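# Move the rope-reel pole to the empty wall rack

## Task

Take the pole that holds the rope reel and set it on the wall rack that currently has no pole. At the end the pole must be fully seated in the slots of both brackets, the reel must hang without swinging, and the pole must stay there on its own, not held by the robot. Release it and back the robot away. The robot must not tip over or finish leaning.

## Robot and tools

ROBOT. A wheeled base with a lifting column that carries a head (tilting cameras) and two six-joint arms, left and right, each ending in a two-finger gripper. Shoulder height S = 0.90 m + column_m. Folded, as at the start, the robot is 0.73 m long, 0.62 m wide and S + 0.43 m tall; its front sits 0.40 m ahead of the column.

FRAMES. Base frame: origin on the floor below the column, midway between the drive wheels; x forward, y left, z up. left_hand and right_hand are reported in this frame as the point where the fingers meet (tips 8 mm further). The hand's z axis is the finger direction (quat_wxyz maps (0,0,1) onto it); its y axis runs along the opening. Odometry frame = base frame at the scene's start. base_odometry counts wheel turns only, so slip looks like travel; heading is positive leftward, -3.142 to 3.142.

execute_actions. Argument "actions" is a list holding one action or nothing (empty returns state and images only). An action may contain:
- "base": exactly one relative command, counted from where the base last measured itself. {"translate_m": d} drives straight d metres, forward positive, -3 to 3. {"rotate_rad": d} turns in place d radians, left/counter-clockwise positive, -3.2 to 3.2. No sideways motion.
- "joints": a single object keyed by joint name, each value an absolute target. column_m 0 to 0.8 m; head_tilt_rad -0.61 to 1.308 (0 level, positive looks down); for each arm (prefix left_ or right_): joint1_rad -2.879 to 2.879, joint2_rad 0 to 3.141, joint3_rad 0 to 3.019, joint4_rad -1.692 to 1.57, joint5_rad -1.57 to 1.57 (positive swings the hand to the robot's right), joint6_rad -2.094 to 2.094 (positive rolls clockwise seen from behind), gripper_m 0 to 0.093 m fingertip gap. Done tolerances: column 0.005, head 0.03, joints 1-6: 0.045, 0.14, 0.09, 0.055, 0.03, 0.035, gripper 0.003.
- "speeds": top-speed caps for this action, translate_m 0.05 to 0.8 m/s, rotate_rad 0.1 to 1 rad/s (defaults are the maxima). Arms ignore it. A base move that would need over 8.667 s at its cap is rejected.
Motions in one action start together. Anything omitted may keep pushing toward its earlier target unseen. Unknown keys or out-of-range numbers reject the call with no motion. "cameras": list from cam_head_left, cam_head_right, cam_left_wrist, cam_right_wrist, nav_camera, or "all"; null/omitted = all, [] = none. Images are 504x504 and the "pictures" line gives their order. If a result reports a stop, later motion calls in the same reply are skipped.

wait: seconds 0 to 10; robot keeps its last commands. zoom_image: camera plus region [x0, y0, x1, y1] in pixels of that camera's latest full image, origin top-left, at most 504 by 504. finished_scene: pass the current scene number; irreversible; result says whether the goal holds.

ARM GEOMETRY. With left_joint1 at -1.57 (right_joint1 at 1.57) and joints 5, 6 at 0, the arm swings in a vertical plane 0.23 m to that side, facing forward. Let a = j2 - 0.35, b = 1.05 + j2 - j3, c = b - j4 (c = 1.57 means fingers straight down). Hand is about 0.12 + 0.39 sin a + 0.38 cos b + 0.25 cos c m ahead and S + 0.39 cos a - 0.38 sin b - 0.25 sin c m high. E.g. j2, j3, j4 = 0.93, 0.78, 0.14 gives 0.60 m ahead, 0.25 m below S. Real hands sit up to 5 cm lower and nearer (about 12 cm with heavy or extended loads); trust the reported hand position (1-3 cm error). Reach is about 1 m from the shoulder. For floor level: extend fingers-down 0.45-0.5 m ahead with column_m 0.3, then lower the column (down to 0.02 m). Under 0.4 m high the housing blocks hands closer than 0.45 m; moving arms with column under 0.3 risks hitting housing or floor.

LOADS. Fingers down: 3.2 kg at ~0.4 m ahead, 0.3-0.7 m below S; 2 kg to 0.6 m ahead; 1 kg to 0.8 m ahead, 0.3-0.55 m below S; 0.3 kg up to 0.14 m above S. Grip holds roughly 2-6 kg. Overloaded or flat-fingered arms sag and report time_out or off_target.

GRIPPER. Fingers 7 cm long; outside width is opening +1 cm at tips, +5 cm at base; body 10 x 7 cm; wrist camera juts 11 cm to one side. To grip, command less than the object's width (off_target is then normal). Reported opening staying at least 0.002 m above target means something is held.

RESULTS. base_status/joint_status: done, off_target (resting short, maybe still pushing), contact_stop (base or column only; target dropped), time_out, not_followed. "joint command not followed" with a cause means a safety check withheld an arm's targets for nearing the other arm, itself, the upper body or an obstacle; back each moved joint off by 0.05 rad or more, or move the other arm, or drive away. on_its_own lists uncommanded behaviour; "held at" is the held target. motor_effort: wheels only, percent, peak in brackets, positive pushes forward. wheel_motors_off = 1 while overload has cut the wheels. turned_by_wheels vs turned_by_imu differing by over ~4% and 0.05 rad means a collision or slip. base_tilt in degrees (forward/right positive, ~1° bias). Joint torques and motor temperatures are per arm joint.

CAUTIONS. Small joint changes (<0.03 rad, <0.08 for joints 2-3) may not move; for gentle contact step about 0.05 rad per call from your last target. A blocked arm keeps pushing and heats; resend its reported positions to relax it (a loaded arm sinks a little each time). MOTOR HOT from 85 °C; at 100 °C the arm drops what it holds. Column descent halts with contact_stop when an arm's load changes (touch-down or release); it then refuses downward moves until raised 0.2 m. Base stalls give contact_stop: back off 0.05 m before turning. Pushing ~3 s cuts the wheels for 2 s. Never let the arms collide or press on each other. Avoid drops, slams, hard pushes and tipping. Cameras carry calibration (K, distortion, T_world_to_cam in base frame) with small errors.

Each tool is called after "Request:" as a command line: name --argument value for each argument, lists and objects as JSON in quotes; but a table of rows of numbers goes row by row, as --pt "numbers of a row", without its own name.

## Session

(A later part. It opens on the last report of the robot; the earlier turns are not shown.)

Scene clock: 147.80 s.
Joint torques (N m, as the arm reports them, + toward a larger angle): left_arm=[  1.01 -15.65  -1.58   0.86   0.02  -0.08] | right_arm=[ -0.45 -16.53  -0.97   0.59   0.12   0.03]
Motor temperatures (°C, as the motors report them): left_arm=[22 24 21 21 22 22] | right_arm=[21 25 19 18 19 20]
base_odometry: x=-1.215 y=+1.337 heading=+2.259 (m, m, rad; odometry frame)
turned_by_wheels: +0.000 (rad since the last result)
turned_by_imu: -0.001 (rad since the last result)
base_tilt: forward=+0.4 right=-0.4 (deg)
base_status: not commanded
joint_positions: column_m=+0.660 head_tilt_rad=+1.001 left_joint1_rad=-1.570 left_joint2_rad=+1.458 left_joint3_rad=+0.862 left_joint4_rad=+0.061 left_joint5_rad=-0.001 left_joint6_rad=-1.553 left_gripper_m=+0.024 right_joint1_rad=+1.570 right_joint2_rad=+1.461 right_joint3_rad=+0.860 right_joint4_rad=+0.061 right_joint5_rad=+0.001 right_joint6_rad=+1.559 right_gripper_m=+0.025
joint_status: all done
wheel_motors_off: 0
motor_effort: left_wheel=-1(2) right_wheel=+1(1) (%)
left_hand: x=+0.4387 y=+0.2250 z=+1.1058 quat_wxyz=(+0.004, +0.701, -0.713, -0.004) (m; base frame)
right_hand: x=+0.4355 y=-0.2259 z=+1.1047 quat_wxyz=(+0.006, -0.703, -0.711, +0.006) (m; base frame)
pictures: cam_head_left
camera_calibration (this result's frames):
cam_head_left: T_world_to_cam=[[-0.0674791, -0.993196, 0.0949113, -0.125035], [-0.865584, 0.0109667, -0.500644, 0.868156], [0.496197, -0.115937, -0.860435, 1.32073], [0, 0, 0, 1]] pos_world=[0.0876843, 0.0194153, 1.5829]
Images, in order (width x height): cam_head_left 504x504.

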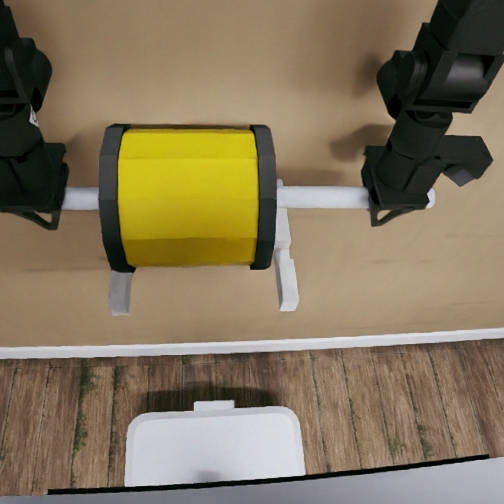

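Request:
execute_actions --actions '[{"base":{"translate_m":-0.3},"speeds":{"translate_m":0.4},"joints":{"head_tilt_rad":0.6}}]' --cameras '[]'

Request:
execute_actions --actions '[{"base":{"rotate_rad":-0.2},"speeds":{"rotate_rad":0.5}}]' --cameras '["cam_left_wrist","cam_right_wrist"]'

Request:
execute_actions --actions '[{"base":{"translate_m":-2.06},"speeds":{"translate_m":0.5}}]' --cameras '["cam_head_left"]'

Request:
execute_actions --actions '[{"base":{"rotate_rad":1.76},"speeds":{"rotate_rad":0.5}}]' --cameras '["cam_head_left","nav_camera"]'

Scene clock: 196.20 s.
Joint torques (N m, as the arm reports them, + toward a larger angle): left_arm=[  0.97 -16.63  -1.35   0.65   0.02  -0.07] | right_arm=[ -0.83 -16.7   -0.79   0.53   0.13   0.04]
Motor temperatures (°C, as the motors report them): left_arm=[22 24 21 21 22 22] | right_arm=[21 26 19 18 19 20]
base_odometry: x=-1.024 y=+1.105 heading=+2.257 (m, m, rad; odometry frame)
turned_by_wheels: -0.002 (rad since the last result)
turned_by_imu: -0.002 (rad since the last result)
base_tilt: forward=+0.3 right=-0.4 (deg)
base_status: done
joint_positions: column_m=+0.660 head_tilt_rad=+0.617 left_joint1_rad=-1.570 left_joint2_rad=+1.462 left_joint3_rad=+0.857 left_joint4_rad=+0.061 left_joint5_rad=-0.001 left_joint6_rad=-1.553 left_gripper_m=+0.024 right_joint1_rad=+1.570 right_joint2_rad=+1.466 right_joint3_rad=+0.855 right_joint4_rad=+0.061 right_joint5_rad=+0.001 right_joint6_rad=+1.558 right_gripper_m=+0.025
joint_status: all done
wheel_motors_off: 0
motor_effort: left_wheel=-3(48) right_wheel=+2(68) (%)
left_hand: x=+0.4334 y=+0.2250 z=+1.1046 quat_wxyz=(+0.007, +0.701, -0.713, -0.008) (m; base frame)
right_hand: x=+0.4305 y=-0.2259 z=+1.1036 quat_wxyz=(+0.009, -0.703, -0.711, +0.010) (m; base frame)
pictures: none
No camera images: the call's "cameras" was empty. Leave "cameras" out to get every camera's image.

Scene clock: 197.63 s.
Joint torques (N m, as the arm reports them, + toward a larger angle): left_arm=[  1.07 -15.52  -1.41   0.84  -0.01  -0.07] | right_arm=[ -0.88 -16.53  -0.82   0.51   0.1    0.02]
Motor temperatures (°C, as the motors report them): left_arm=[22 24 21 21 22 22] | right_arm=[21 26 19 18 19 20]
base_odometry: x=-1.024 y=+1.105 heading=+2.058 (m, m, rad; odometry frame)
turned_by_wheels: -0.198 (rad since the last result)
turned_by_imu: -0.194 (rad since the last result)
base_tilt: forward=+0.3 right=-0.5 (deg)
base_status: done
joint_positions: column_m=+0.660 head_tilt_rad=+0.617 left_joint1_rad=-1.571 left_joint2_rad=+1.462 left_joint3_rad=+0.858 left_joint4_rad=+0.061 left_joint5_rad=+0.000 left_joint6_rad=-1.553 left_gripper_m=+0.024 right_joint1_rad=+1.570 right_joint2_rad=+1.466 right_joint3_rad=+0.855 right_joint4_rad=+0.061 right_joint5_rad=+0.002 right_joint6_rad=+1.558 right_gripper_m=+0.025
joint_status: not commanded
wheel_motors_off: 0
motor_effort: left_wheel=+2(77) right_wheel=+0(47) (%)
left_hand: x=+0.4339 y=+0.2246 z=+1.1046 quat_wxyz=(+0.007, +0.701, -0.713, -0.007) (m; base frame)
right_hand: x=+0.4307 y=-0.2263 z=+1.1036 quat_wxyz=(+0.008, -0.703, -0.711, +0.010) (m; base frame)
pictures: cam_left_wrist, cam_right_wrist
camera_calibration (this result's frames):
cam_left_wrist: T_world_to_cam=[[0.999625, -0.0226238, -0.0154475, -0.412187], [-0.00958182, -0.817022, 0.576527, -0.443891], [-0.0256641, -0.576163, -0.816932, 1.16439], [0, 0, 0, 1]] pos_world=[0.437662, 0.298885, 1.20078]
cam_right_wrist: T_world_to_cam=[[-0.999041, -0.0209925, 0.0384211, 0.38112], [0.00600673, 0.803537, 0.595225, -0.474835], [-0.043368, 0.594885, -0.80264, 1.16163], [0, 0, 0, 1]] pos_world=[0.433985, -0.301488, 1.20036]
Images, in order (width x height): cam_left_wrist 504x504, cam_right_wrist 504x504.

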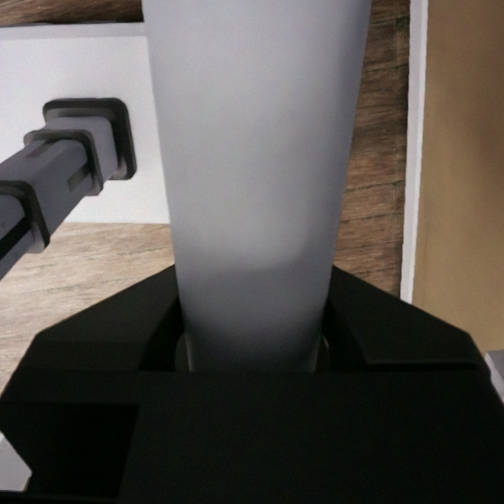

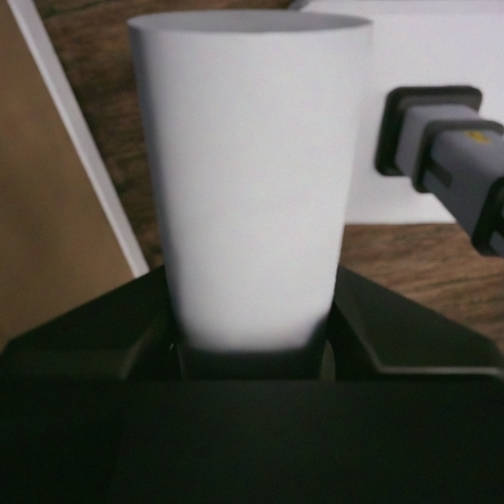

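Scene clock: 203.40 s.
Joint torques (N m, as the arm reports them, + toward a larger angle): left_arm=[  1.08 -16.02  -1.43   0.78  -0.01  -0.08] | right_arm=[ -0.65 -16.67  -0.68   0.56   0.12   0.03]
Motor temperatures (°C, as the motors report them): left_arm=[22 24 21 21 22 22] | right_arm=[21 26 19 18 19 20]
base_odometry: x=-0.060 y=-0.716 heading=+2.057 (m, m, rad; odometry frame)
turned_by_wheels: -0.001 (rad since the last result)
turned_by_imu: +0.004 (rad since the last result)
base_tilt: forward=+0.4 right=-0.5 (deg)
base_status: done
joint_positions: column_m=+0.660 head_tilt_rad=+0.617 left_joint1_rad=-1.571 left_joint2_rad=+1.463 left_joint3_rad=+0.857 left_joint4_rad=+0.061 left_joint5_rad=+0.000 left_joint6_rad=-1.553 left_gripper_m=+0.024 right_joint1_rad=+1.570 right_joint2_rad=+1.466 right_joint3_rad=+0.855 right_joint4_rad=+0.061 right_joint5_rad=+0.002 right_joint6_rad=+1.558 right_gripper_m=+0.025
joint_status: not commanded
wheel_motors_off: 0
motor_effort: left_wheel=-2(81) right_wheel=+3(50) (%)
left_hand: x=+0.4333 y=+0.2246 z=+1.1044 quat_wxyz=(+0.007, +0.701, -0.713, -0.007) (m; base frame)
right_hand: x=+0.4303 y=-0.2263 z=+1.1035 quat_wxyz=(+0.009, -0.703, -0.711, +0.010) (m; base frame)
pictures: cam_head_left
camera_calibration (this result's frames):
cam_head_left: T_world_to_cam=[[-0.0981054, -0.993196, 0.0627449, -0.0705615], [-0.615194, 0.0109667, -0.7883, 1.32909], [0.782248, -0.115937, -0.612084, 0.897665], [0, 0, 0, 1]] pos_world=[0.108527, 0.0194153, 1.60159]
Images, in order (width x height): cam_head_left 504x504.

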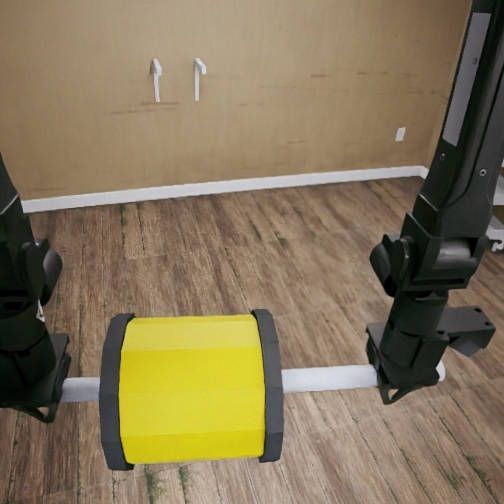

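Scene clock: 207.97 s.
Joint torques (N m, as the arm reports them, + toward a larger angle): left_arm=[  0.89 -15.86  -1.63   0.8   -0.01  -0.07] | right_arm=[ -0.78 -17.03  -0.8    0.6    0.11   0.02]
Motor temperatures (°C, as the motors report them): left_arm=[22 24 21 21 22 22] | right_arm=[21 26 19 18 19 20]
base_odometry: x=-0.060 y=-0.716 heading=-2.467 (m, m, rad; odometry frame)
turned_by_wheels: +1.759 (rad since the last result)
turned_by_imu: +1.765 (rad since the last result)
base_tilt: forward=+0.4 right=-0.4 (deg)
base_status: done
joint_positions: column_m=+0.660 head_tilt_rad=+0.617 left_joint1_rad=-1.571 left_joint2_rad=+1.463 left_joint3_rad=+0.858 left_joint4_rad=+0.061 left_joint5_rad=+0.000 left_joint6_rad=-1.553 left_gripper_m=+0.024 right_joint1_rad=+1.570 right_joint2_rad=+1.466 right_joint3_rad=+0.855 right_joint4_rad=+0.061 right_joint5_rad=+0.002 right_joint6_rad=+1.558 right_gripper_m=+0.025
joint_status: not commanded
wheel_motors_off: 0
motor_effort: left_wheel=-5(56) right_wheel=+6(68) (%)
left_hand: x=+0.4335 y=+0.2246 z=+1.1044 quat_wxyz=(+0.007, +0.701, -0.713, -0.007) (m; base frame)
right_hand: x=+0.4305 y=-0.2264 z=+1.1035 quat_wxyz=(+0.008, -0.703, -0.711, +0.010) (m; base frame)
pictures: cam_head_left, nav_camera
camera_calibration (this result's frames):
cam_head_left: T_world_to_cam=[[-0.0981054, -0.993196, 0.0627449, -0.0705615], [-0.615194, 0.0109667, -0.7883, 1.32909], [0.782248, -0.115937, -0.612084, 0.897665], [0, 0, 0, 1]] pos_world=[0.108527, 0.0194153, 1.60159]
Images, in order (width x height): cam_head_left 504x504, nav_camera 504x504.

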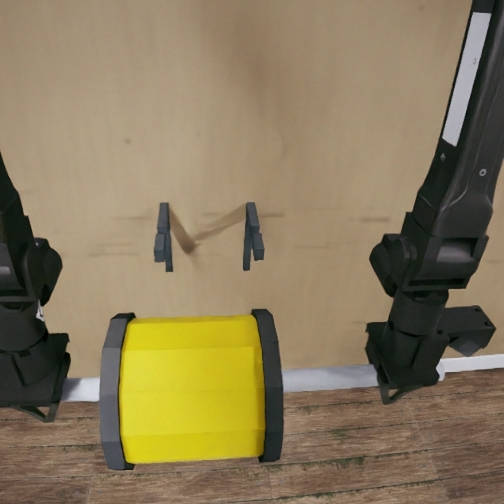

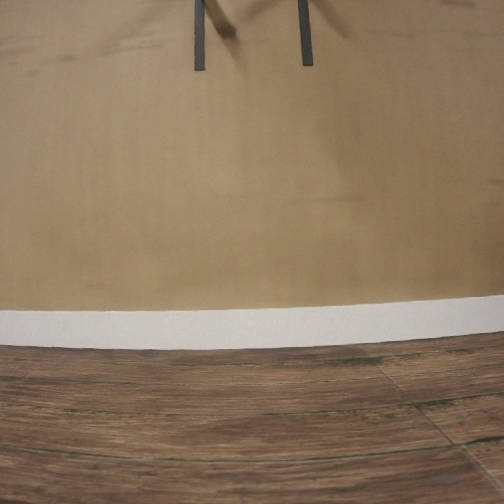

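Request:
execute_actions --actions '[{"base":{"rotate_rad":-0.078},"speeds":{"rotate_rad":0.4},"joints":{"head_tilt_rad":1.0}}]' --cameras '[]'

Request:
execute_actions --actions '[{"base":{"translate_m":0.55},"speeds":{"translate_m":0.4},"joints":{"column_m":0.60}}]' --cameras '[]'

Request:
execute_actions --actions '[{"base":{"rotate_rad":0.078},"speeds":{"rotate_rad":0.4}}]'

Scene clock: 236.27 s.
Joint torques (N m, as the arm reports them, + toward a larger angle): left_arm=[  0.94 -16.09  -1.47   0.78  -0.01  -0.06] | right_arm=[ -0.61 -16.46  -0.8    0.53   0.12   0.02]
Motor temperatures (°C, as the motors report them): left_arm=[22 24 21 21 22 22] | right_arm=[21 26 19 18 19 20]
base_odometry: x=-0.060 y=-0.716 heading=-2.544 (m, m, rad; odometry frame)
turned_by_wheels: -0.077 (rad since the last result)
turned_by_imu: -0.079 (rad since the last result)
base_tilt: forward=+0.4 right=-0.5 (deg)
base_status: done
joint_positions: column_m=+0.660 head_tilt_rad=+1.000 left_joint1_rad=-1.571 left_joint2_rad=+1.463 left_joint3_rad=+0.859 left_joint4_rad=+0.061 left_joint5_rad=+0.000 left_joint6_rad=-1.553 left_gripper_m=+0.024 right_joint1_rad=+1.569 right_joint2_rad=+1.466 right_joint3_rad=+0.855 right_joint4_rad=+0.061 right_joint5_rad=+0.002 right_joint6_rad=+1.558 right_gripper_m=+0.025
joint_status: all done
wheel_motors_off: 0
motor_effort: left_wheel=+7(31) right_wheel=-3(23) (%)
left_hand: x=+0.4340 y=+0.2242 z=+1.1043 quat_wxyz=(+0.007, +0.701, -0.713, -0.007) (m; base frame)
right_hand: x=+0.4305 y=-0.2269 z=+1.1035 quat_wxyz=(+0.008, -0.703, -0.711, +0.010) (m; base frame)
pictures: none
No camera images: the call's "cameras" was empty. Leave "cameras" out to get every camera's image.

Scene clock: 239.03 s.
Joint torques (N m, as the arm reports them, + toward a larger angle): left_arm=[  0.94 -16.31  -1.88   0.74  -0.02  -0.07] | right_arm=[ -0.48 -16.87  -1.1    0.53   0.1    0.04]
Motor temperatures (°C, as the motors report them): left_arm=[22 24 21 21 22 22] | right_arm=[21 26 19 18 19 20]
base_odometry: x=-0.514 y=-1.025 heading=-2.542 (m, m, rad; odometry frame)
turned_by_wheels: +0.002 (rad since the last result)
turned_by_imu: +0.000 (rad since the last result)
base_tilt: forward=+0.4 right=-0.4 (deg)
base_status: done
joint_positions: column_m=+0.600 head_tilt_rad=+1.001 left_joint1_rad=-1.571 left_joint2_rad=+1.464 left_joint3_rad=+0.864 left_joint4_rad=+0.061 left_joint5_rad=+0.000 left_joint6_rad=-1.553 left_gripper_m=+0.024 right_joint1_rad=+1.569 right_joint2_rad=+1.466 right_joint3_rad=+0.861 right_joint4_rad=+0.061 right_joint5_rad=+0.002 right_joint6_rad=+1.558 right_gripper_m=+0.025
joint_status: all done
wheel_motors_off: 0
motor_effort: left_wheel=+2(89) right_wheel=-1(54) (%)
left_hand: x=+0.4368 y=+0.2242 z=+1.0439 quat_wxyz=(+0.006, +0.701, -0.713, -0.005) (m; base frame)
right_hand: x=+0.4339 y=-0.2269 z=+1.0433 quat_wxyz=(+0.006, -0.703, -0.711, +0.008) (m; base frame)
pictures: none
No camera images: the call's "cameras" was empty. Leave "cameras" out to get every camera's image.

Scene clock: 240.20 s.
Joint torques (N m, as the arm reports them, + toward a larger angle): left_arm=[  0.94 -16.26  -1.85   0.81  -0.01  -0.06] | right_arm=[ -0.28 -17.13  -1.06   0.62   0.14   0.03]
Motor temperatures (°C, as the motors report them): left_arm=[22 24 21 21 22 22] | right_arm=[21 26 19 18 19 20]
base_odometry: x=-0.515 y=-1.026 heading=-2.466 (m, m, rad; odometry frame)
turned_by_wheels: +0.075 (rad since the last result)
turned_by_imu: +0.075 (rad since the last result)
base_tilt: forward=+0.3 right=-0.5 (deg)
base_status: done
joint_positions: column_m=+0.600 head_tilt_rad=+1.001 left_joint1_rad=-1.571 left_joint2_rad=+1.464 left_joint3_rad=+0.863 left_joint4_rad=+0.061 left_joint5_rad=+0.000 left_joint6_rad=-1.553 left_gripper_m=+0.024 right_joint1_rad=+1.569 right_joint2_rad=+1.466 right_joint3_rad=+0.861 right_joint4_rad=+0.061 right_joint5_rad=+0.001 right_joint6_rad=+1.558 right_gripper_m=+0.025
joint_status: not commanded
wheel_motors_off: 0
motor_effort: left_wheel=-1(65) right_wheel=+1(50) (%)
left_hand: x=+0.4363 y=+0.2241 z=+1.0440 quat_wxyz=(+0.006, +0.701, -0.713, -0.005) (m; base frame)
right_hand: x=+0.4337 y=-0.2266 z=+1.0433 quat_wxyz=(+0.007, -0.703, -0.711, +0.008) (m; base frame)
pictures: cam_head_left, cam_head_right, cam_left_wrist, cam_right_wrist, nav_camera
camera_calibration (this result's frames):
cam_head_left: T_world_to_cam=[[-0.0675021, -0.993196, 0.094895, -0.119328], [-0.865463, 0.0109667, -0.500854, 0.838518], [0.496405, -0.115937, -0.860314, 1.26903], [0, 0, 0, 1]] pos_world=[0.0876996, 0.0194153, 1.52306]
cam_head_right: T_world_to_cam=[[-0.0712899, -0.993526, 0.0884506, -0.158083], [-0.860832, 0.0164874, -0.508622, 0.847959], [0.503871, -0.112401, -0.856434, 1.26864], [0, 0, 0, 1]] pos_world=[0.0794488, -0.0284437, 1.53178]
cam_left_wrist: T_world_to_cam=[[0.999672, -0.0226303, -0.0119922, -0.419233], [-0.0115562, -0.816425, 0.577336, -0.409443], [-0.022856, -0.577009, -0.816418, 1.11306], [0, 0, 0, 1]] pos_world=[0.439804, 0.29848, 1.14008]
cam_right_wrist: T_world_to_cam=[[-0.999207, -0.0209832, 0.0338456, 0.39127], [0.0032926, 0.803472, 0.595333, -0.437669], [-0.039686, 0.594972, -0.802766, 1.11211], [0, 0, 0, 1]] pos_world=[0.436536, -0.301807, 1.14008]
Images, in order (width x height): cam_head_left 504x504, cam_head_right 504x504, cam_left_wrist 504x504, cam_right_wrist 504x504, nav_camera 504x504.

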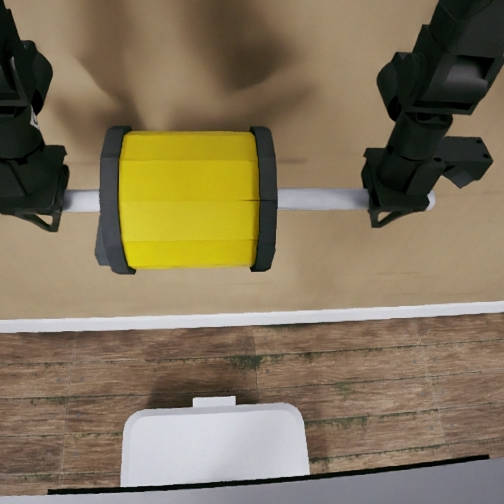

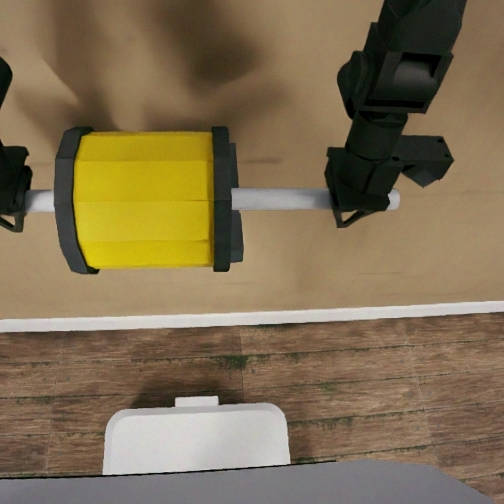

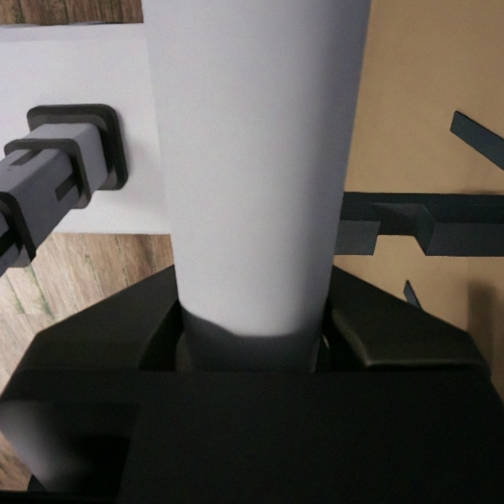

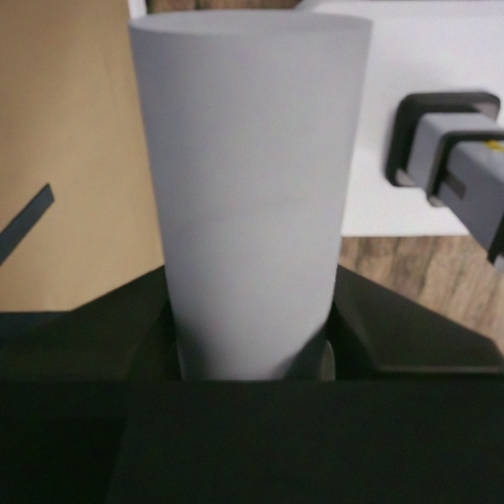

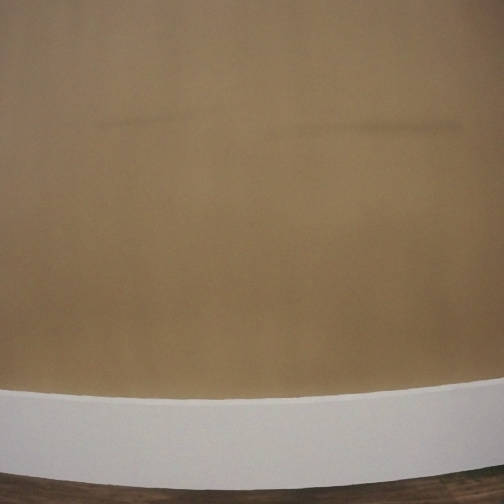

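Request:
zoom_image --camera "cam_left_wrist" --region '[300,150,504,300]'

Region (300, 150, 504, 300) of cam_left_wrist's 504x504 image, scaled by 2.471, with more detail than that image has; it fills the top 371 rows of this view, and the rest is white.

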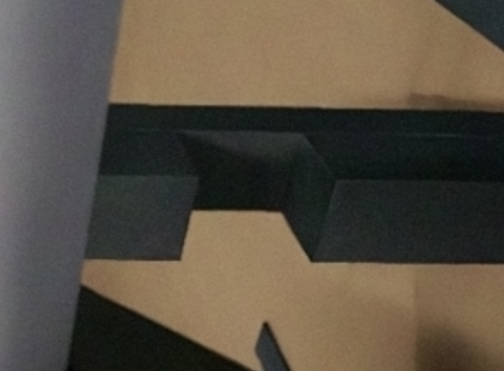

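Request:
execute_actions --actions '[{"base":{"translate_m":0.07},"speeds":{"translate_m":0.2}}]' --cameras '["cam_head_left","cam_head_right","cam_left_wrist"]'

Request:
zoom_image --camera "cam_left_wrist" --region '[300,150,504,300]'

Scene clock: 272.07 s.
Joint torques (N m, as the arm reports them, + toward a larger angle): left_arm=[  1.06 -16.24  -1.91   0.71  -0.02  -0.07] | right_arm=[ -0.63 -16.94  -1.22   0.52   0.13   0.04]
Motor temperatures (°C, as the motors report them): left_arm=[22 25 21 21 22 22] | right_arm=[21 26 19 18 19 20]
base_odometry: x=-0.569 y=-1.069 heading=-2.464 (m, m, rad; odometry frame)
turned_by_wheels: +0.002 (rad since the last result)
turned_by_imu: +0.002 (rad since the last result)
base_tilt: forward=+0.5 right=-0.4 (deg)
base_status: done
joint_positions: column_m=+0.600 head_tilt_rad=+1.001 left_joint1_rad=-1.571 left_joint2_rad=+1.464 left_joint3_rad=+0.865 left_joint4_rad=+0.062 left_joint5_rad=+0.000 left_joint6_rad=-1.553 left_gripper_m=+0.024 right_joint1_rad=+1.569 right_joint2_rad=+1.467 right_joint3_rad=+0.862 right_joint4_rad=+0.063 right_joint5_rad=+0.001 right_joint6_rad=+1.558 right_gripper_m=+0.025
joint_status: not commanded
wheel_motors_off: 0
motor_effort: left_wheel=+3(83) right_wheel=-1(49) (%)
left_hand: x=+0.4376 y=+0.2243 z=+1.0439 quat_wxyz=(+0.005, +0.701, -0.713, -0.005) (m; base frame)
right_hand: x=+0.4350 y=-0.2266 z=+1.0431 quat_wxyz=(+0.006, -0.703, -0.711, +0.007) (m; base frame)
pictures: cam_head_left, cam_head_right, cam_left_wrist
camera_calibration (this result's frames):
cam_head_left: T_world_to_cam=[[-0.0674882, -0.993196, 0.0949048, -0.119344], [-0.865536, 0.0109667, -0.500727, 0.838321], [0.496279, -0.115937, -0.860387, 1.26915], [0, 0, 0, 1]] pos_world=[0.0876904, 0.0194153, 1.52306]
cam_head_right: T_world_to_cam=[[-0.071277, -0.993526, 0.0884611, -0.1581], [-0.860906, 0.0164874, -0.508497, 0.847763], [0.503746, -0.112401, -0.856508, 1.26876], [0, 0, 0, 1]] pos_world=[0.0794409, -0.0284437, 1.53178]
cam_left_wrist: T_world_to_cam=[[0.999705, -0.0224351, -0.00933011, -0.423303], [-0.0129409, -0.816617, 0.577035, -0.408253], [-0.020565, -0.576743, -0.816666, 1.11237], [0, 0, 0, 1]] pos_world=[0.440771, 0.298668, 1.14006]
Images, in order (width x height): cam_head_left 504x504, cam_head_right 504x504, cam_left_wrist 504x504.

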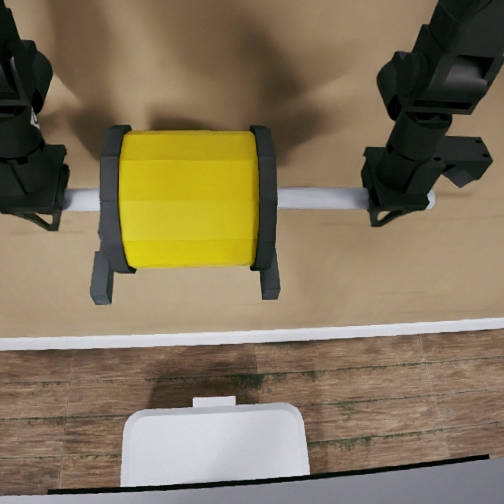

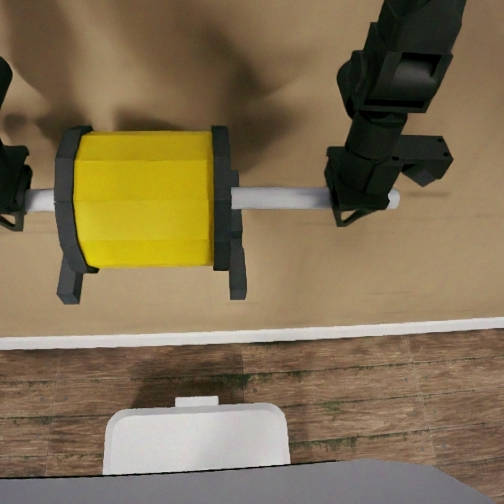

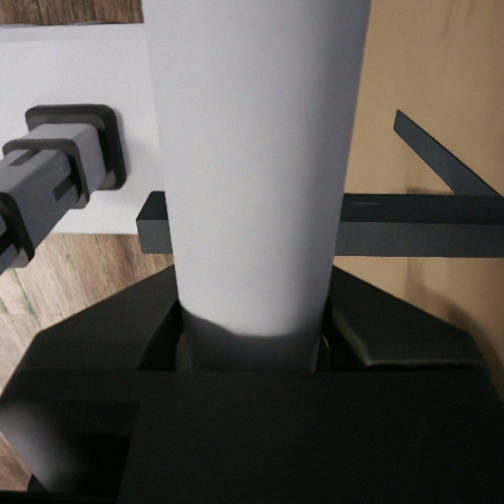

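Region (300, 150, 504, 300) of cam_left_wrist's 504x504 image, scaled by 2.471, with more detail than that image has; it fills the top 371 rows of this view, and the rest is white.

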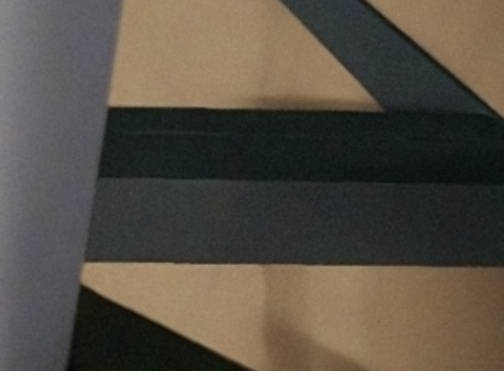

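Request:
zoom_image --camera "cam_head_left" --region '[80,230,320,310]'

Region (80, 230, 320, 310) of cam_head_left's 504x504 image, scaled by 2.100, with more detail than that image has.

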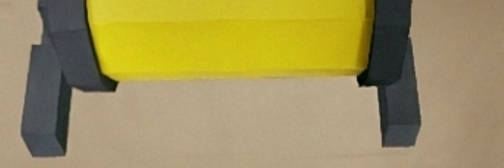

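Request:
execute_actions --actions '[{"base":{"rotate_rad":-0.1},"speeds":{"rotate_rad":0.3}}]' --cameras '[]'

Request:
execute_actions --actions '[{"base":{"translate_m":-0.12},"speeds":{"translate_m":0.2}}]' --cameras '[]'

Request:
execute_actions --actions '[{"base":{"rotate_rad":0.1},"speeds":{"rotate_rad":0.3}}]' --cameras '[]'

Request:
execute_actions --actions '[{"base":{"translate_m":0.157},"speeds":{"translate_m":0.2},"joints":{"column_m":0.56}}]' --cameras '["cam_head_left","cam_head_right","cam_left_wrist","cam_right_wrist"]'

Request:
zoom_image --camera "cam_head_left" --region '[60,120,320,310]'

Scene clock: 335.40 s.
Joint torques (N m, as the arm reports them, + toward a larger angle): left_arm=[  1.09 -16.01  -1.85   0.64  -0.02  -0.06] | right_arm=[ -0.68 -16.92  -1.27   0.5    0.12   0.04]
Motor temperatures (°C, as the motors report them): left_arm=[22 25 21 21 22 22] | right_arm=[21 27 19 18 19 20]
base_odometry: x=-0.569 y=-1.070 heading=-2.562 (m, m, rad; odometry frame)
turned_by_wheels: -0.098 (rad since the last result)
turned_by_imu: -0.097 (rad since the last result)
base_tilt: forward=+0.4 right=-0.5 (deg)
base_status: done
joint_positions: column_m=+0.600 head_tilt_rad=+1.001 left_joint1_rad=-1.571 left_joint2_rad=+1.464 left_joint3_rad=+0.864 left_joint4_rad=+0.062 left_joint5_rad=+0.000 left_joint6_rad=-1.554 left_gripper_m=+0.024 right_joint1_rad=+1.570 right_joint2_rad=+1.467 right_joint3_rad=+0.862 right_joint4_rad=+0.063 right_joint5_rad=+0.002 right_joint6_rad=+1.557 right_gripper_m=+0.025
joint_status: not commanded
wheel_motors_off: 0
motor_effort: left_wheel=+0(65) right_wheel=-4(59) (%)
left_hand: x=+0.4371 y=+0.2245 z=+1.0439 quat_wxyz=(+0.005, +0.701, -0.713, -0.005) (m; base frame)
right_hand: x=+0.4347 y=-0.2264 z=+1.0431 quat_wxyz=(+0.006, -0.702, -0.712, +0.007) (m; base frame)
pictures: none
No camera images: the call's "cameras" was empty. Leave "cameras" out to get every camera's image.

Scene clock: 337.10 s.
Joint torques (N m, as the arm reports them, + toward a larger angle): left_arm=[  1.19 -16.06  -1.63   0.73  -0.02  -0.06] | right_arm=[ -0.83 -17.04  -0.79   0.52   0.13   0.03]
Motor temperatures (°C, as the motors report them): left_arm=[22 25 21 21 22 22] | right_arm=[21 27 19 18 19 20]
base_odometry: x=-0.469 y=-1.004 heading=-2.564 (m, m, rad; odometry frame)
turned_by_wheels: -0.002 (rad since the last result)
turned_by_imu: -0.002 (rad since the last result)
base_tilt: forward=+0.4 right=-0.4 (deg)
base_status: done
joint_positions: column_m=+0.600 head_tilt_rad=+1.001 left_joint1_rad=-1.571 left_joint2_rad=+1.464 left_joint3_rad=+0.858 left_joint4_rad=+0.062 left_joint5_rad=+0.000 left_joint6_rad=-1.554 left_gripper_m=+0.024 right_joint1_rad=+1.570 right_joint2_rad=+1.467 right_joint3_rad=+0.855 right_joint4_rad=+0.063 right_joint5_rad=+0.002 right_joint6_rad=+1.557 right_gripper_m=+0.025
joint_status: not commanded
wheel_motors_off: 0
motor_effort: left_wheel=-3(57) right_wheel=+0(81) (%)
left_hand: x=+0.4331 y=+0.2243 z=+1.0440 quat_wxyz=(+0.008, +0.701, -0.713, -0.007) (m; base frame)
right_hand: x=+0.4307 y=-0.2264 z=+1.0434 quat_wxyz=(+0.008, -0.702, -0.712, +0.010) (m; base frame)
pictures: none
No camera images: the call's "cameras" was empty. Leave "cameras" out to get every camera's image.

Scene clock: 338.23 s.
Joint torques (N m, as the arm reports them, + toward a larger angle): left_arm=[  1.12 -15.91  -1.54   0.72  -0.03  -0.06] | right_arm=[ -0.72 -16.92  -0.89   0.46   0.12   0.03]
Motor temperatures (°C, as the motors report them): left_arm=[22 25 21 21 22 22] | right_arm=[21 27 19 18 19 20]
base_odometry: x=-0.469 y=-1.004 heading=-2.466 (m, m, rad; odometry frame)
turned_by_wheels: +0.098 (rad since the last result)
turned_by_imu: +0.096 (rad since the last result)
base_tilt: forward=+0.4 right=-0.4 (deg)
base_status: done
joint_positions: column_m=+0.600 head_tilt_rad=+1.001 left_joint1_rad=-1.571 left_joint2_rad=+1.464 left_joint3_rad=+0.859 left_joint4_rad=+0.062 left_joint5_rad=+0.000 left_joint6_rad=-1.554 left_gripper_m=+0.024 right_joint1_rad=+1.570 right_joint2_rad=+1.467 right_joint3_rad=+0.856 right_joint4_rad=+0.063 right_joint5_rad=+0.002 right_joint6_rad=+1.557 right_gripper_m=+0.025
joint_status: not commanded
wheel_motors_off: 0
motor_effort: left_wheel=+0(72) right_wheel=+0(56) (%)
left_hand: x=+0.4336 y=+0.2243 z=+1.0440 quat_wxyz=(+0.007, +0.701, -0.713, -0.007) (m; base frame)
right_hand: x=+0.4309 y=-0.2262 z=+1.0434 quat_wxyz=(+0.008, -0.702, -0.712, +0.009) (m; base frame)
pictures: none
No camera images: the call's "cameras" was empty. Leave "cameras" out to get every camera's image.

Scene clock: 339.87 s.
Joint torques (N m, as the arm reports them, + toward a larger angle): left_arm=[  1.08 -15.61  -1.9    0.74  -0.03  -0.07] | right_arm=[ -0.72 -17.09  -1.11   0.5    0.12   0.04]
Motor temperatures (°C, as the motors report them): left_arm=[22 25 21 21 22 22] | right_arm=[21 27 19 18 19 20]
base_odometry: x=-0.591 y=-1.102 heading=-2.464 (m, m, rad; odometry frame)
turned_by_wheels: +0.002 (rad since the last result)
turned_by_imu: +0.001 (rad since the last result)
base_tilt: forward=+0.4 right=-0.4 (deg)
base_status: done
joint_positions: column_m=+0.560 head_tilt_rad=+1.001 left_joint1_rad=-1.571 left_joint2_rad=+1.465 left_joint3_rad=+0.864 left_joint4_rad=+0.062 left_joint5_rad=+0.000 left_joint6_rad=-1.554 left_gripper_m=+0.024 right_joint1_rad=+1.570 right_joint2_rad=+1.467 right_joint3_rad=+0.862 right_joint4_rad=+0.063 right_joint5_rad=+0.002 right_joint6_rad=+1.557 right_gripper_m=+0.025
joint_status: all done
wheel_motors_off: 0
motor_effort: left_wheel=+2(63) right_wheel=-1(79) (%)
left_hand: x=+0.4368 y=+0.2243 z=+1.0037 quat_wxyz=(+0.006, +0.701, -0.713, -0.005) (m; base frame)
right_hand: x=+0.4343 y=-0.2263 z=+1.0030 quat_wxyz=(+0.006, -0.702, -0.712, +0.008) (m; base frame)
pictures: cam_head_left, cam_head_right, cam_left_wrist, cam_right_wrist
camera_calibration (this result's frames):
cam_head_left: T_world_to_cam=[[-0.0674762, -0.993196, 0.0949133, -0.11556], [-0.865599, 0.0109667, -0.500618, 0.818118], [0.496171, -0.115937, -0.860449, 1.23482], [0, 0, 0, 1]] pos_world=[0.0876824, 0.0194153, 1.48303]
cam_head_right: T_world_to_cam=[[-0.0712658, -0.993526, 0.08847, -0.154574], [-0.86097, 0.0164874, -0.508388, 0.82725], [0.503638, -0.112401, -0.856572, 1.23459], [0, 0, 0, 1]] pos_world=[0.0794341, -0.0284437, 1.49176]
cam_left_wrist: T_world_to_cam=[[0.999698, -0.0220541, -0.0108559, -0.421402], [-0.0117491, -0.816625, 0.577049, -0.385582], [-0.0215915, -0.576747, -0.816638, 1.07992], [0, 0, 0, 1]] pos_world=[0.440061, 0.298669, 1.09983]
cam_right_wrist: T_world_to_cam=[[-0.999253, -0.0217599, 0.0319433, 0.394989], [0.00153101, 0.803531, 0.595261, -0.41308], [-0.0386202, 0.594865, -0.802897, 1.07925], [0, 0, 0, 1]] pos_world=[0.437007, -0.301489, 1.0998]
Images, in order (width x height): cam_head_left 504x504, cam_head_right 504x504, cam_left_wrist 504x504, cam_right_wrist 504x504.

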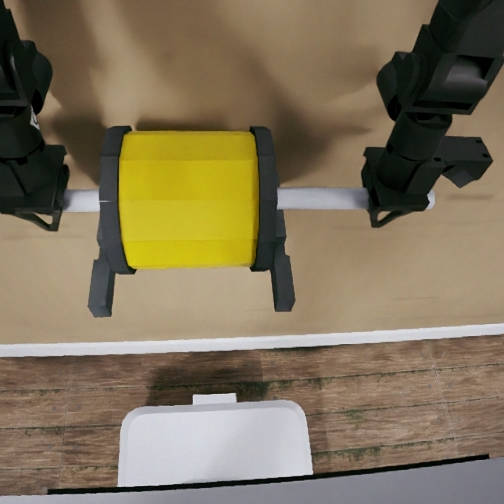

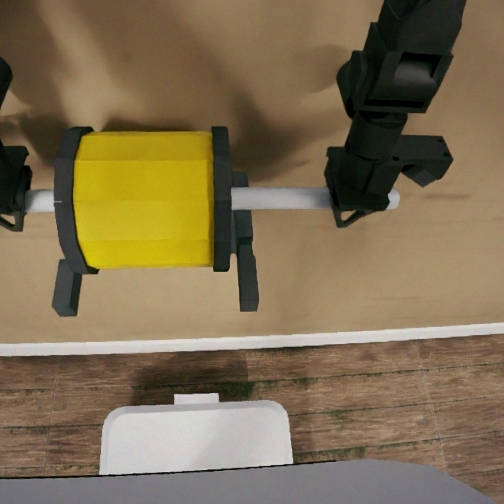

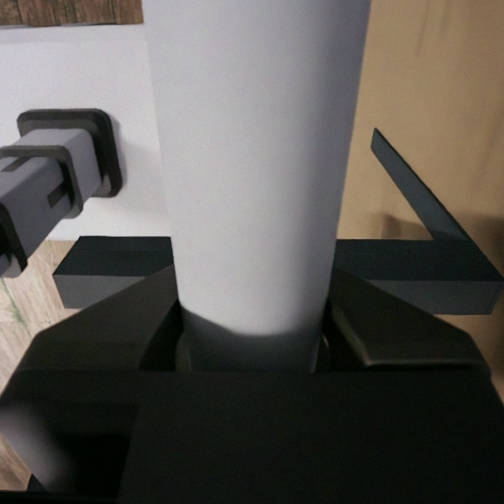

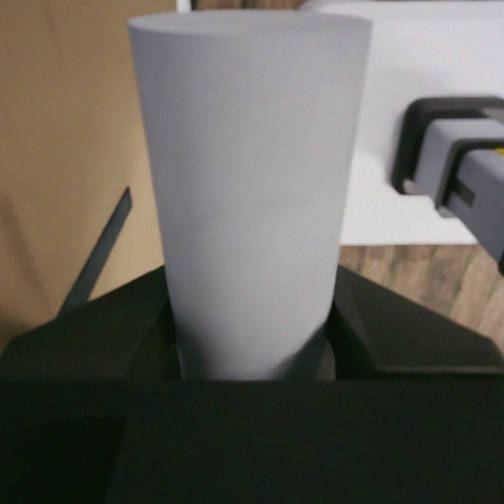

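Region (60, 120, 320, 310) of cam_head_left's 504x504 image, scaled by 1.938, with more detail than that image has; it fills the top 368 rows of this view, and the rest is white.

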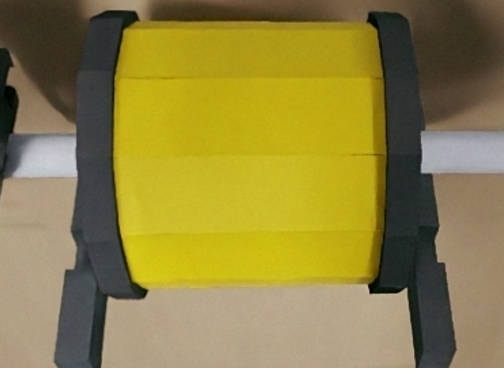

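Request:
zoom_image --camera "cam_head_left" --region '[70,230,310,330]'

Region (70, 230, 310, 330) of cam_head_left's 504x504 image, scaled by 2.100, with more detail than that image has; it fills the top 210 rows of this view, and the rest is white.

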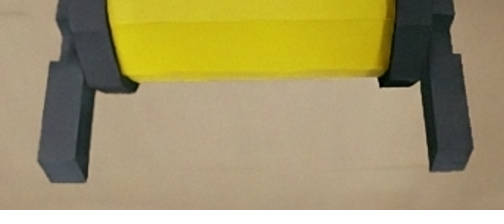

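Request:
execute_actions --actions '[{"joints":{"column_m":0.52}}]' --cameras '["cam_head_left","cam_head_right"]'

Request:
zoom_image --camera "cam_head_right" --region '[200,120,320,300]'

Request:
zoom_image --camera "cam_head_left" --region '[40,120,160,300]'

Scene clock: 361.70 s.
Joint torques (N m, as the arm reports them, + toward a larger angle): left_arm=[  1.03 -16.29  -1.97   0.69  -0.03  -0.06] | right_arm=[ -0.71 -16.97  -1.21   0.47   0.1    0.04]
Motor temperatures (°C, as the motors report them): left_arm=[22 25 21 21 22 22] | right_arm=[21 27 19 18 19 20]
base_odometry: x=-0.591 y=-1.102 heading=-2.464 (m, m, rad; odometry frame)
turned_by_wheels: +0.000 (rad since the last result)
turned_by_imu: +0.000 (rad since the last result)
base_tilt: forward=+0.4 right=-0.5 (deg)
base_status: not commanded
joint_positions: column_m=+0.520 head_tilt_rad=+1.001 left_joint1_rad=-1.571 left_joint2_rad=+1.465 left_joint3_rad=+0.864 left_joint4_rad=+0.062 left_joint5_rad=+0.000 left_joint6_rad=-1.554 left_gripper_m=+0.024 right_joint1_rad=+1.570 right_joint2_rad=+1.467 right_joint3_rad=+0.862 right_joint4_rad=+0.063 right_joint5_rad=+0.002 right_joint6_rad=+1.557 right_gripper_m=+0.025
joint_status: all done
wheel_motors_off: 0
motor_effort: left_wheel=+4(5) right_wheel=-4(3) (%)
left_hand: x=+0.4368 y=+0.2243 z=+0.9637 quat_wxyz=(+0.006, +0.701, -0.713, -0.005) (m; base frame)
right_hand: x=+0.4343 y=-0.2263 z=+0.9630 quat_wxyz=(+0.006, -0.702, -0.712, +0.008) (m; base frame)
pictures: cam_head_left, cam_head_right
camera_calibration (this result's frames):
cam_head_left: T_world_to_cam=[[-0.0674762, -0.993196, 0.0949133, -0.111763], [-0.865599, 0.0109667, -0.500618, 0.798092], [0.496171, -0.115937, -0.860449, 1.2004], [0, 0, 0, 1]] pos_world=[0.0876824, 0.0194153, 1.44303]
cam_head_right: T_world_to_cam=[[-0.0712658, -0.993526, 0.08847, -0.151035], [-0.86097, 0.0164874, -0.508388, 0.806913], [0.503638, -0.112401, -0.856572, 1.20033], [0, 0, 0, 1]] pos_world=[0.0794341, -0.0284437, 1.45175]
Images, in order (width x height): cam_head_left 504x504, cam_head_right 504x504.

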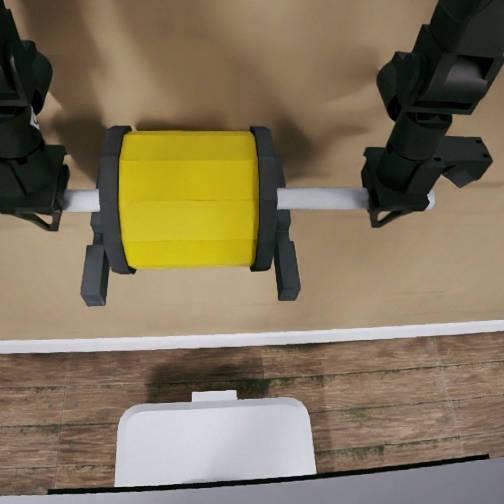

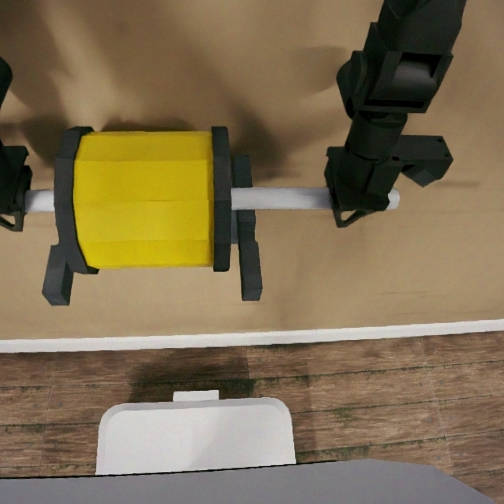

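Region (200, 120, 320, 300) of cam_head_right's 504x504 image, scaled by 2.800, with more detail than that image has.

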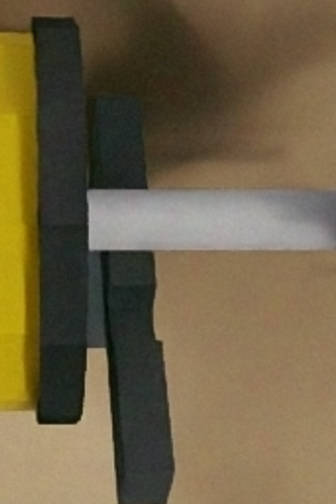

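Region (40, 120, 160, 300) of cam_head_left's 504x504 image, scaled by 2.800, with more detail than that image has.

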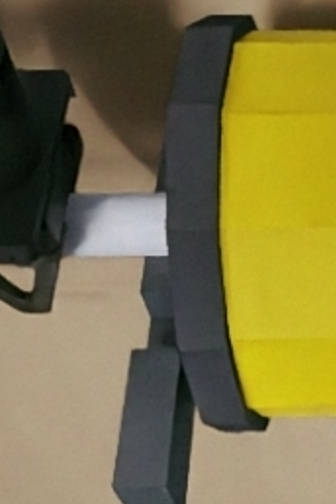

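Request:
execute_actions --actions '[{"joints":{"column_m":0.49}}]' --cameras '["cam_head_left","cam_head_right"]'

Request:
zoom_image --camera "cam_head_right" --region '[200,120,320,300]'

Request:
zoom_image --camera "cam_head_left" --region '[40,120,160,300]'

Scene clock: 379.50 s.
Joint torques (N m, as the arm reports them, + toward a larger angle): left_arm=[  1.04 -16.42  -1.94   0.73  -0.02  -0.06] | right_arm=[ -0.67 -16.88  -1.14   0.48   0.11   0.04]
Motor temperatures (°C, as the motors report them): left_arm=[22 25 21 21 22 22] | right_arm=[21 27 19 18 19 20]
base_odometry: x=-0.591 y=-1.102 heading=-2.464 (m, m, rad; odometry frame)
turned_by_wheels: +0.000 (rad since the last result)
turned_by_imu: +0.000 (rad since the last result)
base_tilt: forward=+0.4 right=-0.5 (deg)
base_status: not commanded
joint_positions: column_m=+0.490 head_tilt_rad=+1.001 left_joint1_rad=-1.571 left_joint2_rad=+1.465 left_joint3_rad=+0.864 left_joint4_rad=+0.062 left_joint5_rad=+0.000 left_joint6_rad=-1.554 left_gripper_m=+0.024 right_joint1_rad=+1.570 right_joint2_rad=+1.467 right_joint3_rad=+0.862 right_joint4_rad=+0.063 right_joint5_rad=+0.002 right_joint6_rad=+1.557 right_gripper_m=+0.025
joint_status: all done
wheel_motors_off: 0
motor_effort: left_wheel=+4(5) right_wheel=-1(5) (%)
left_hand: x=+0.4368 y=+0.2243 z=+0.9337 quat_wxyz=(+0.006, +0.701, -0.713, -0.005) (m; base frame)
right_hand: x=+0.4343 y=-0.2263 z=+0.9330 quat_wxyz=(+0.006, -0.702, -0.712, +0.008) (m; base frame)
pictures: cam_head_left, cam_head_right
camera_calibration (this result's frames):
cam_head_left: T_world_to_cam=[[-0.0674762, -0.993196, 0.0949133, -0.108915], [-0.865599, 0.0109667, -0.500618, 0.783067], [0.496171, -0.115937, -0.860449, 1.17458], [0, 0, 0, 1]] pos_world=[0.0876824, 0.0194153, 1.41302]
cam_head_right: T_world_to_cam=[[-0.0712658, -0.993526, 0.0884701, -0.14838], [-0.86097, 0.0164874, -0.508388, 0.791655], [0.503638, -0.112401, -0.856572, 1.17462], [0, 0, 0, 1]] pos_world=[0.0794341, -0.0284437, 1.42174]
Images, in order (width x height): cam_head_left 504x504, cam_head_right 504x504.

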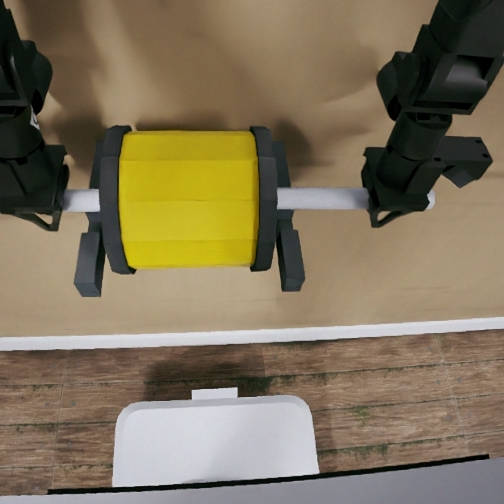

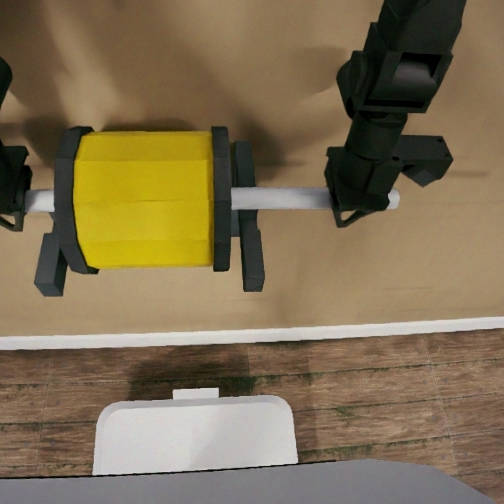

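Region (200, 120, 320, 300) of cam_head_right's 504x504 image, scaled by 2.800, with more detail than that image has.

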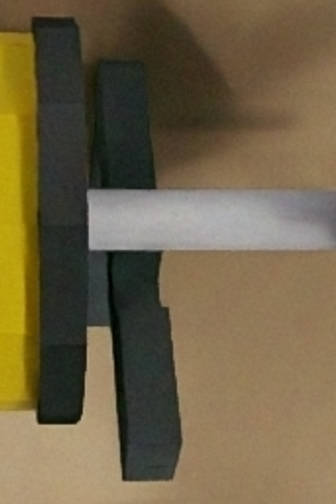

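Region (40, 120, 160, 300) of cam_head_left's 504x504 image, scaled by 2.800, with more detail than that image has.

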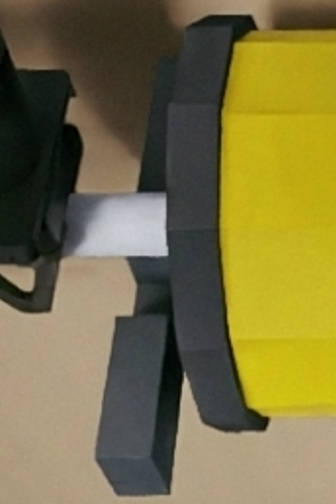

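Request:
execute_actions --actions '[{"joints":{"column_m":0.46}}]' --cameras '["cam_head_left","cam_head_right"]'

Request:
zoom_image --camera "cam_head_right" --region '[200,120,320,300]'

Request:
zoom_image --camera "cam_head_left" --region '[40,120,160,300]'

Scene clock: 394.67 s.
Joint torques (N m, as the arm reports them, + toward a larger angle): left_arm=[  1.09 -11.41   1.18   0.77   0.02  -0.06] | right_arm=[ -0.65 -12.25   1.46   0.51   0.12   0.04]
Motor temperatures (°C, as the motors report them): left_arm=[22 25 21 21 22 22] | right_arm=[21 27 19 18 19 20]
base_odometry: x=-0.591 y=-1.102 heading=-2.464 (m, m, rad; odometry frame)
turned_by_wheels: +0.000 (rad since the last result)
turned_by_imu: +0.000 (rad since the last result)
base_tilt: forward=+0.3 right=-0.5 (deg)
base_status: not commanded
joint_positions: column_m=+0.460 head_tilt_rad=+1.001 left_joint1_rad=-1.571 left_joint2_rad=+1.409 left_joint3_rad=+0.826 left_joint4_rad=+0.062 left_joint5_rad=-0.001 left_joint6_rad=-1.554 left_gripper_m=+0.024 right_joint1_rad=+1.570 right_joint2_rad=+1.416 right_joint3_rad=+0.827 right_joint4_rad=+0.063 right_joint5_rad=+0.001 right_joint6_rad=+1.557 right_gripper_m=+0.025
joint_status: all done
wheel_motors_off: 0
motor_effort: left_wheel=+7(7) right_wheel=+0(6) (%)
left_hand: x=+0.4379 y=+0.2245 z=+0.9222 quat_wxyz=(-0.001, +0.701, -0.713, +0.001) (m; base frame)
right_hand: x=+0.4357 y=-0.2261 z=+0.9199 quat_wxyz=(+0.000, -0.702, -0.712, +0.002) (m; base frame)
pictures: cam_head_left, cam_head_right
camera_calibration (this result's frames):
cam_head_left: T_world_to_cam=[[-0.0674762, -0.993196, 0.0949133, -0.106072], [-0.865599, 0.0109667, -0.500618, 0.768074], [0.496171, -0.115937, -0.860449, 1.14881], [0, 0, 0, 1]] pos_world=[0.0876824, 0.0194153, 1.38307]
cam_head_right: T_world_to_cam=[[-0.0712658, -0.993526, 0.08847, -0.14573], [-0.86097, 0.0164874, -0.508388, 0.776429], [0.503638, -0.112401, -0.856572, 1.14897], [0, 0, 0, 1]] pos_world=[0.0794341, -0.0284437, 1.39179]
Images, in order (width x height): cam_head_left 504x504, cam_head_right 504x504.

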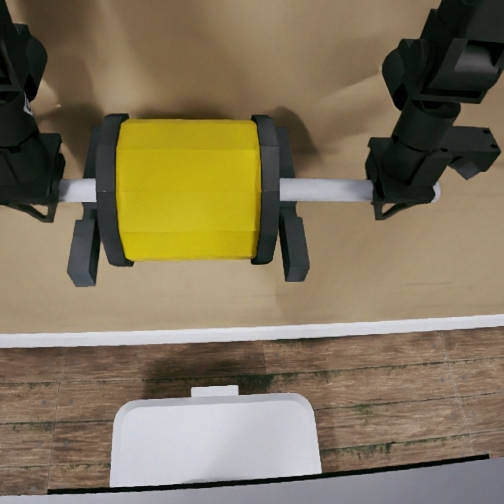

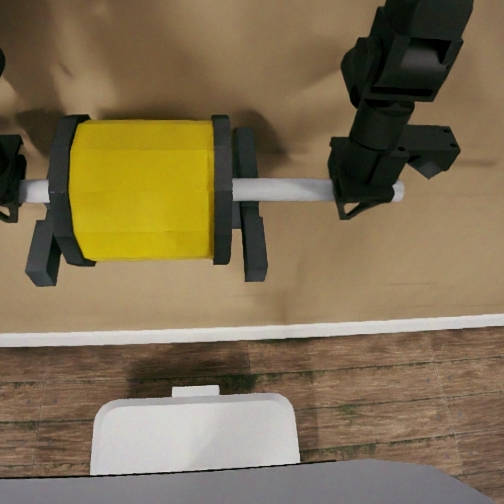

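Region (200, 120, 320, 300) of cam_head_right's 504x504 image, scaled by 2.800, with more detail than that image has.

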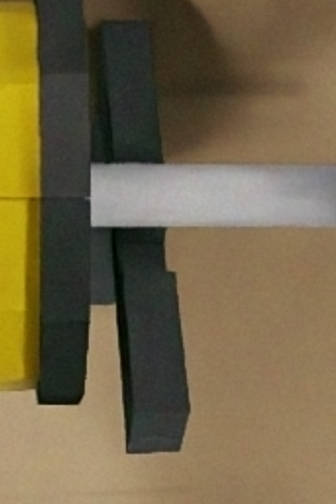

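Region (40, 120, 160, 300) of cam_head_left's 504x504 image, scaled by 2.800, with more detail than that image has.

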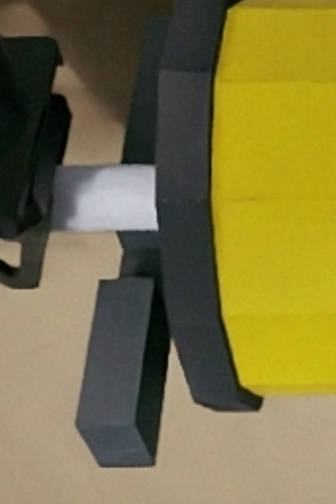

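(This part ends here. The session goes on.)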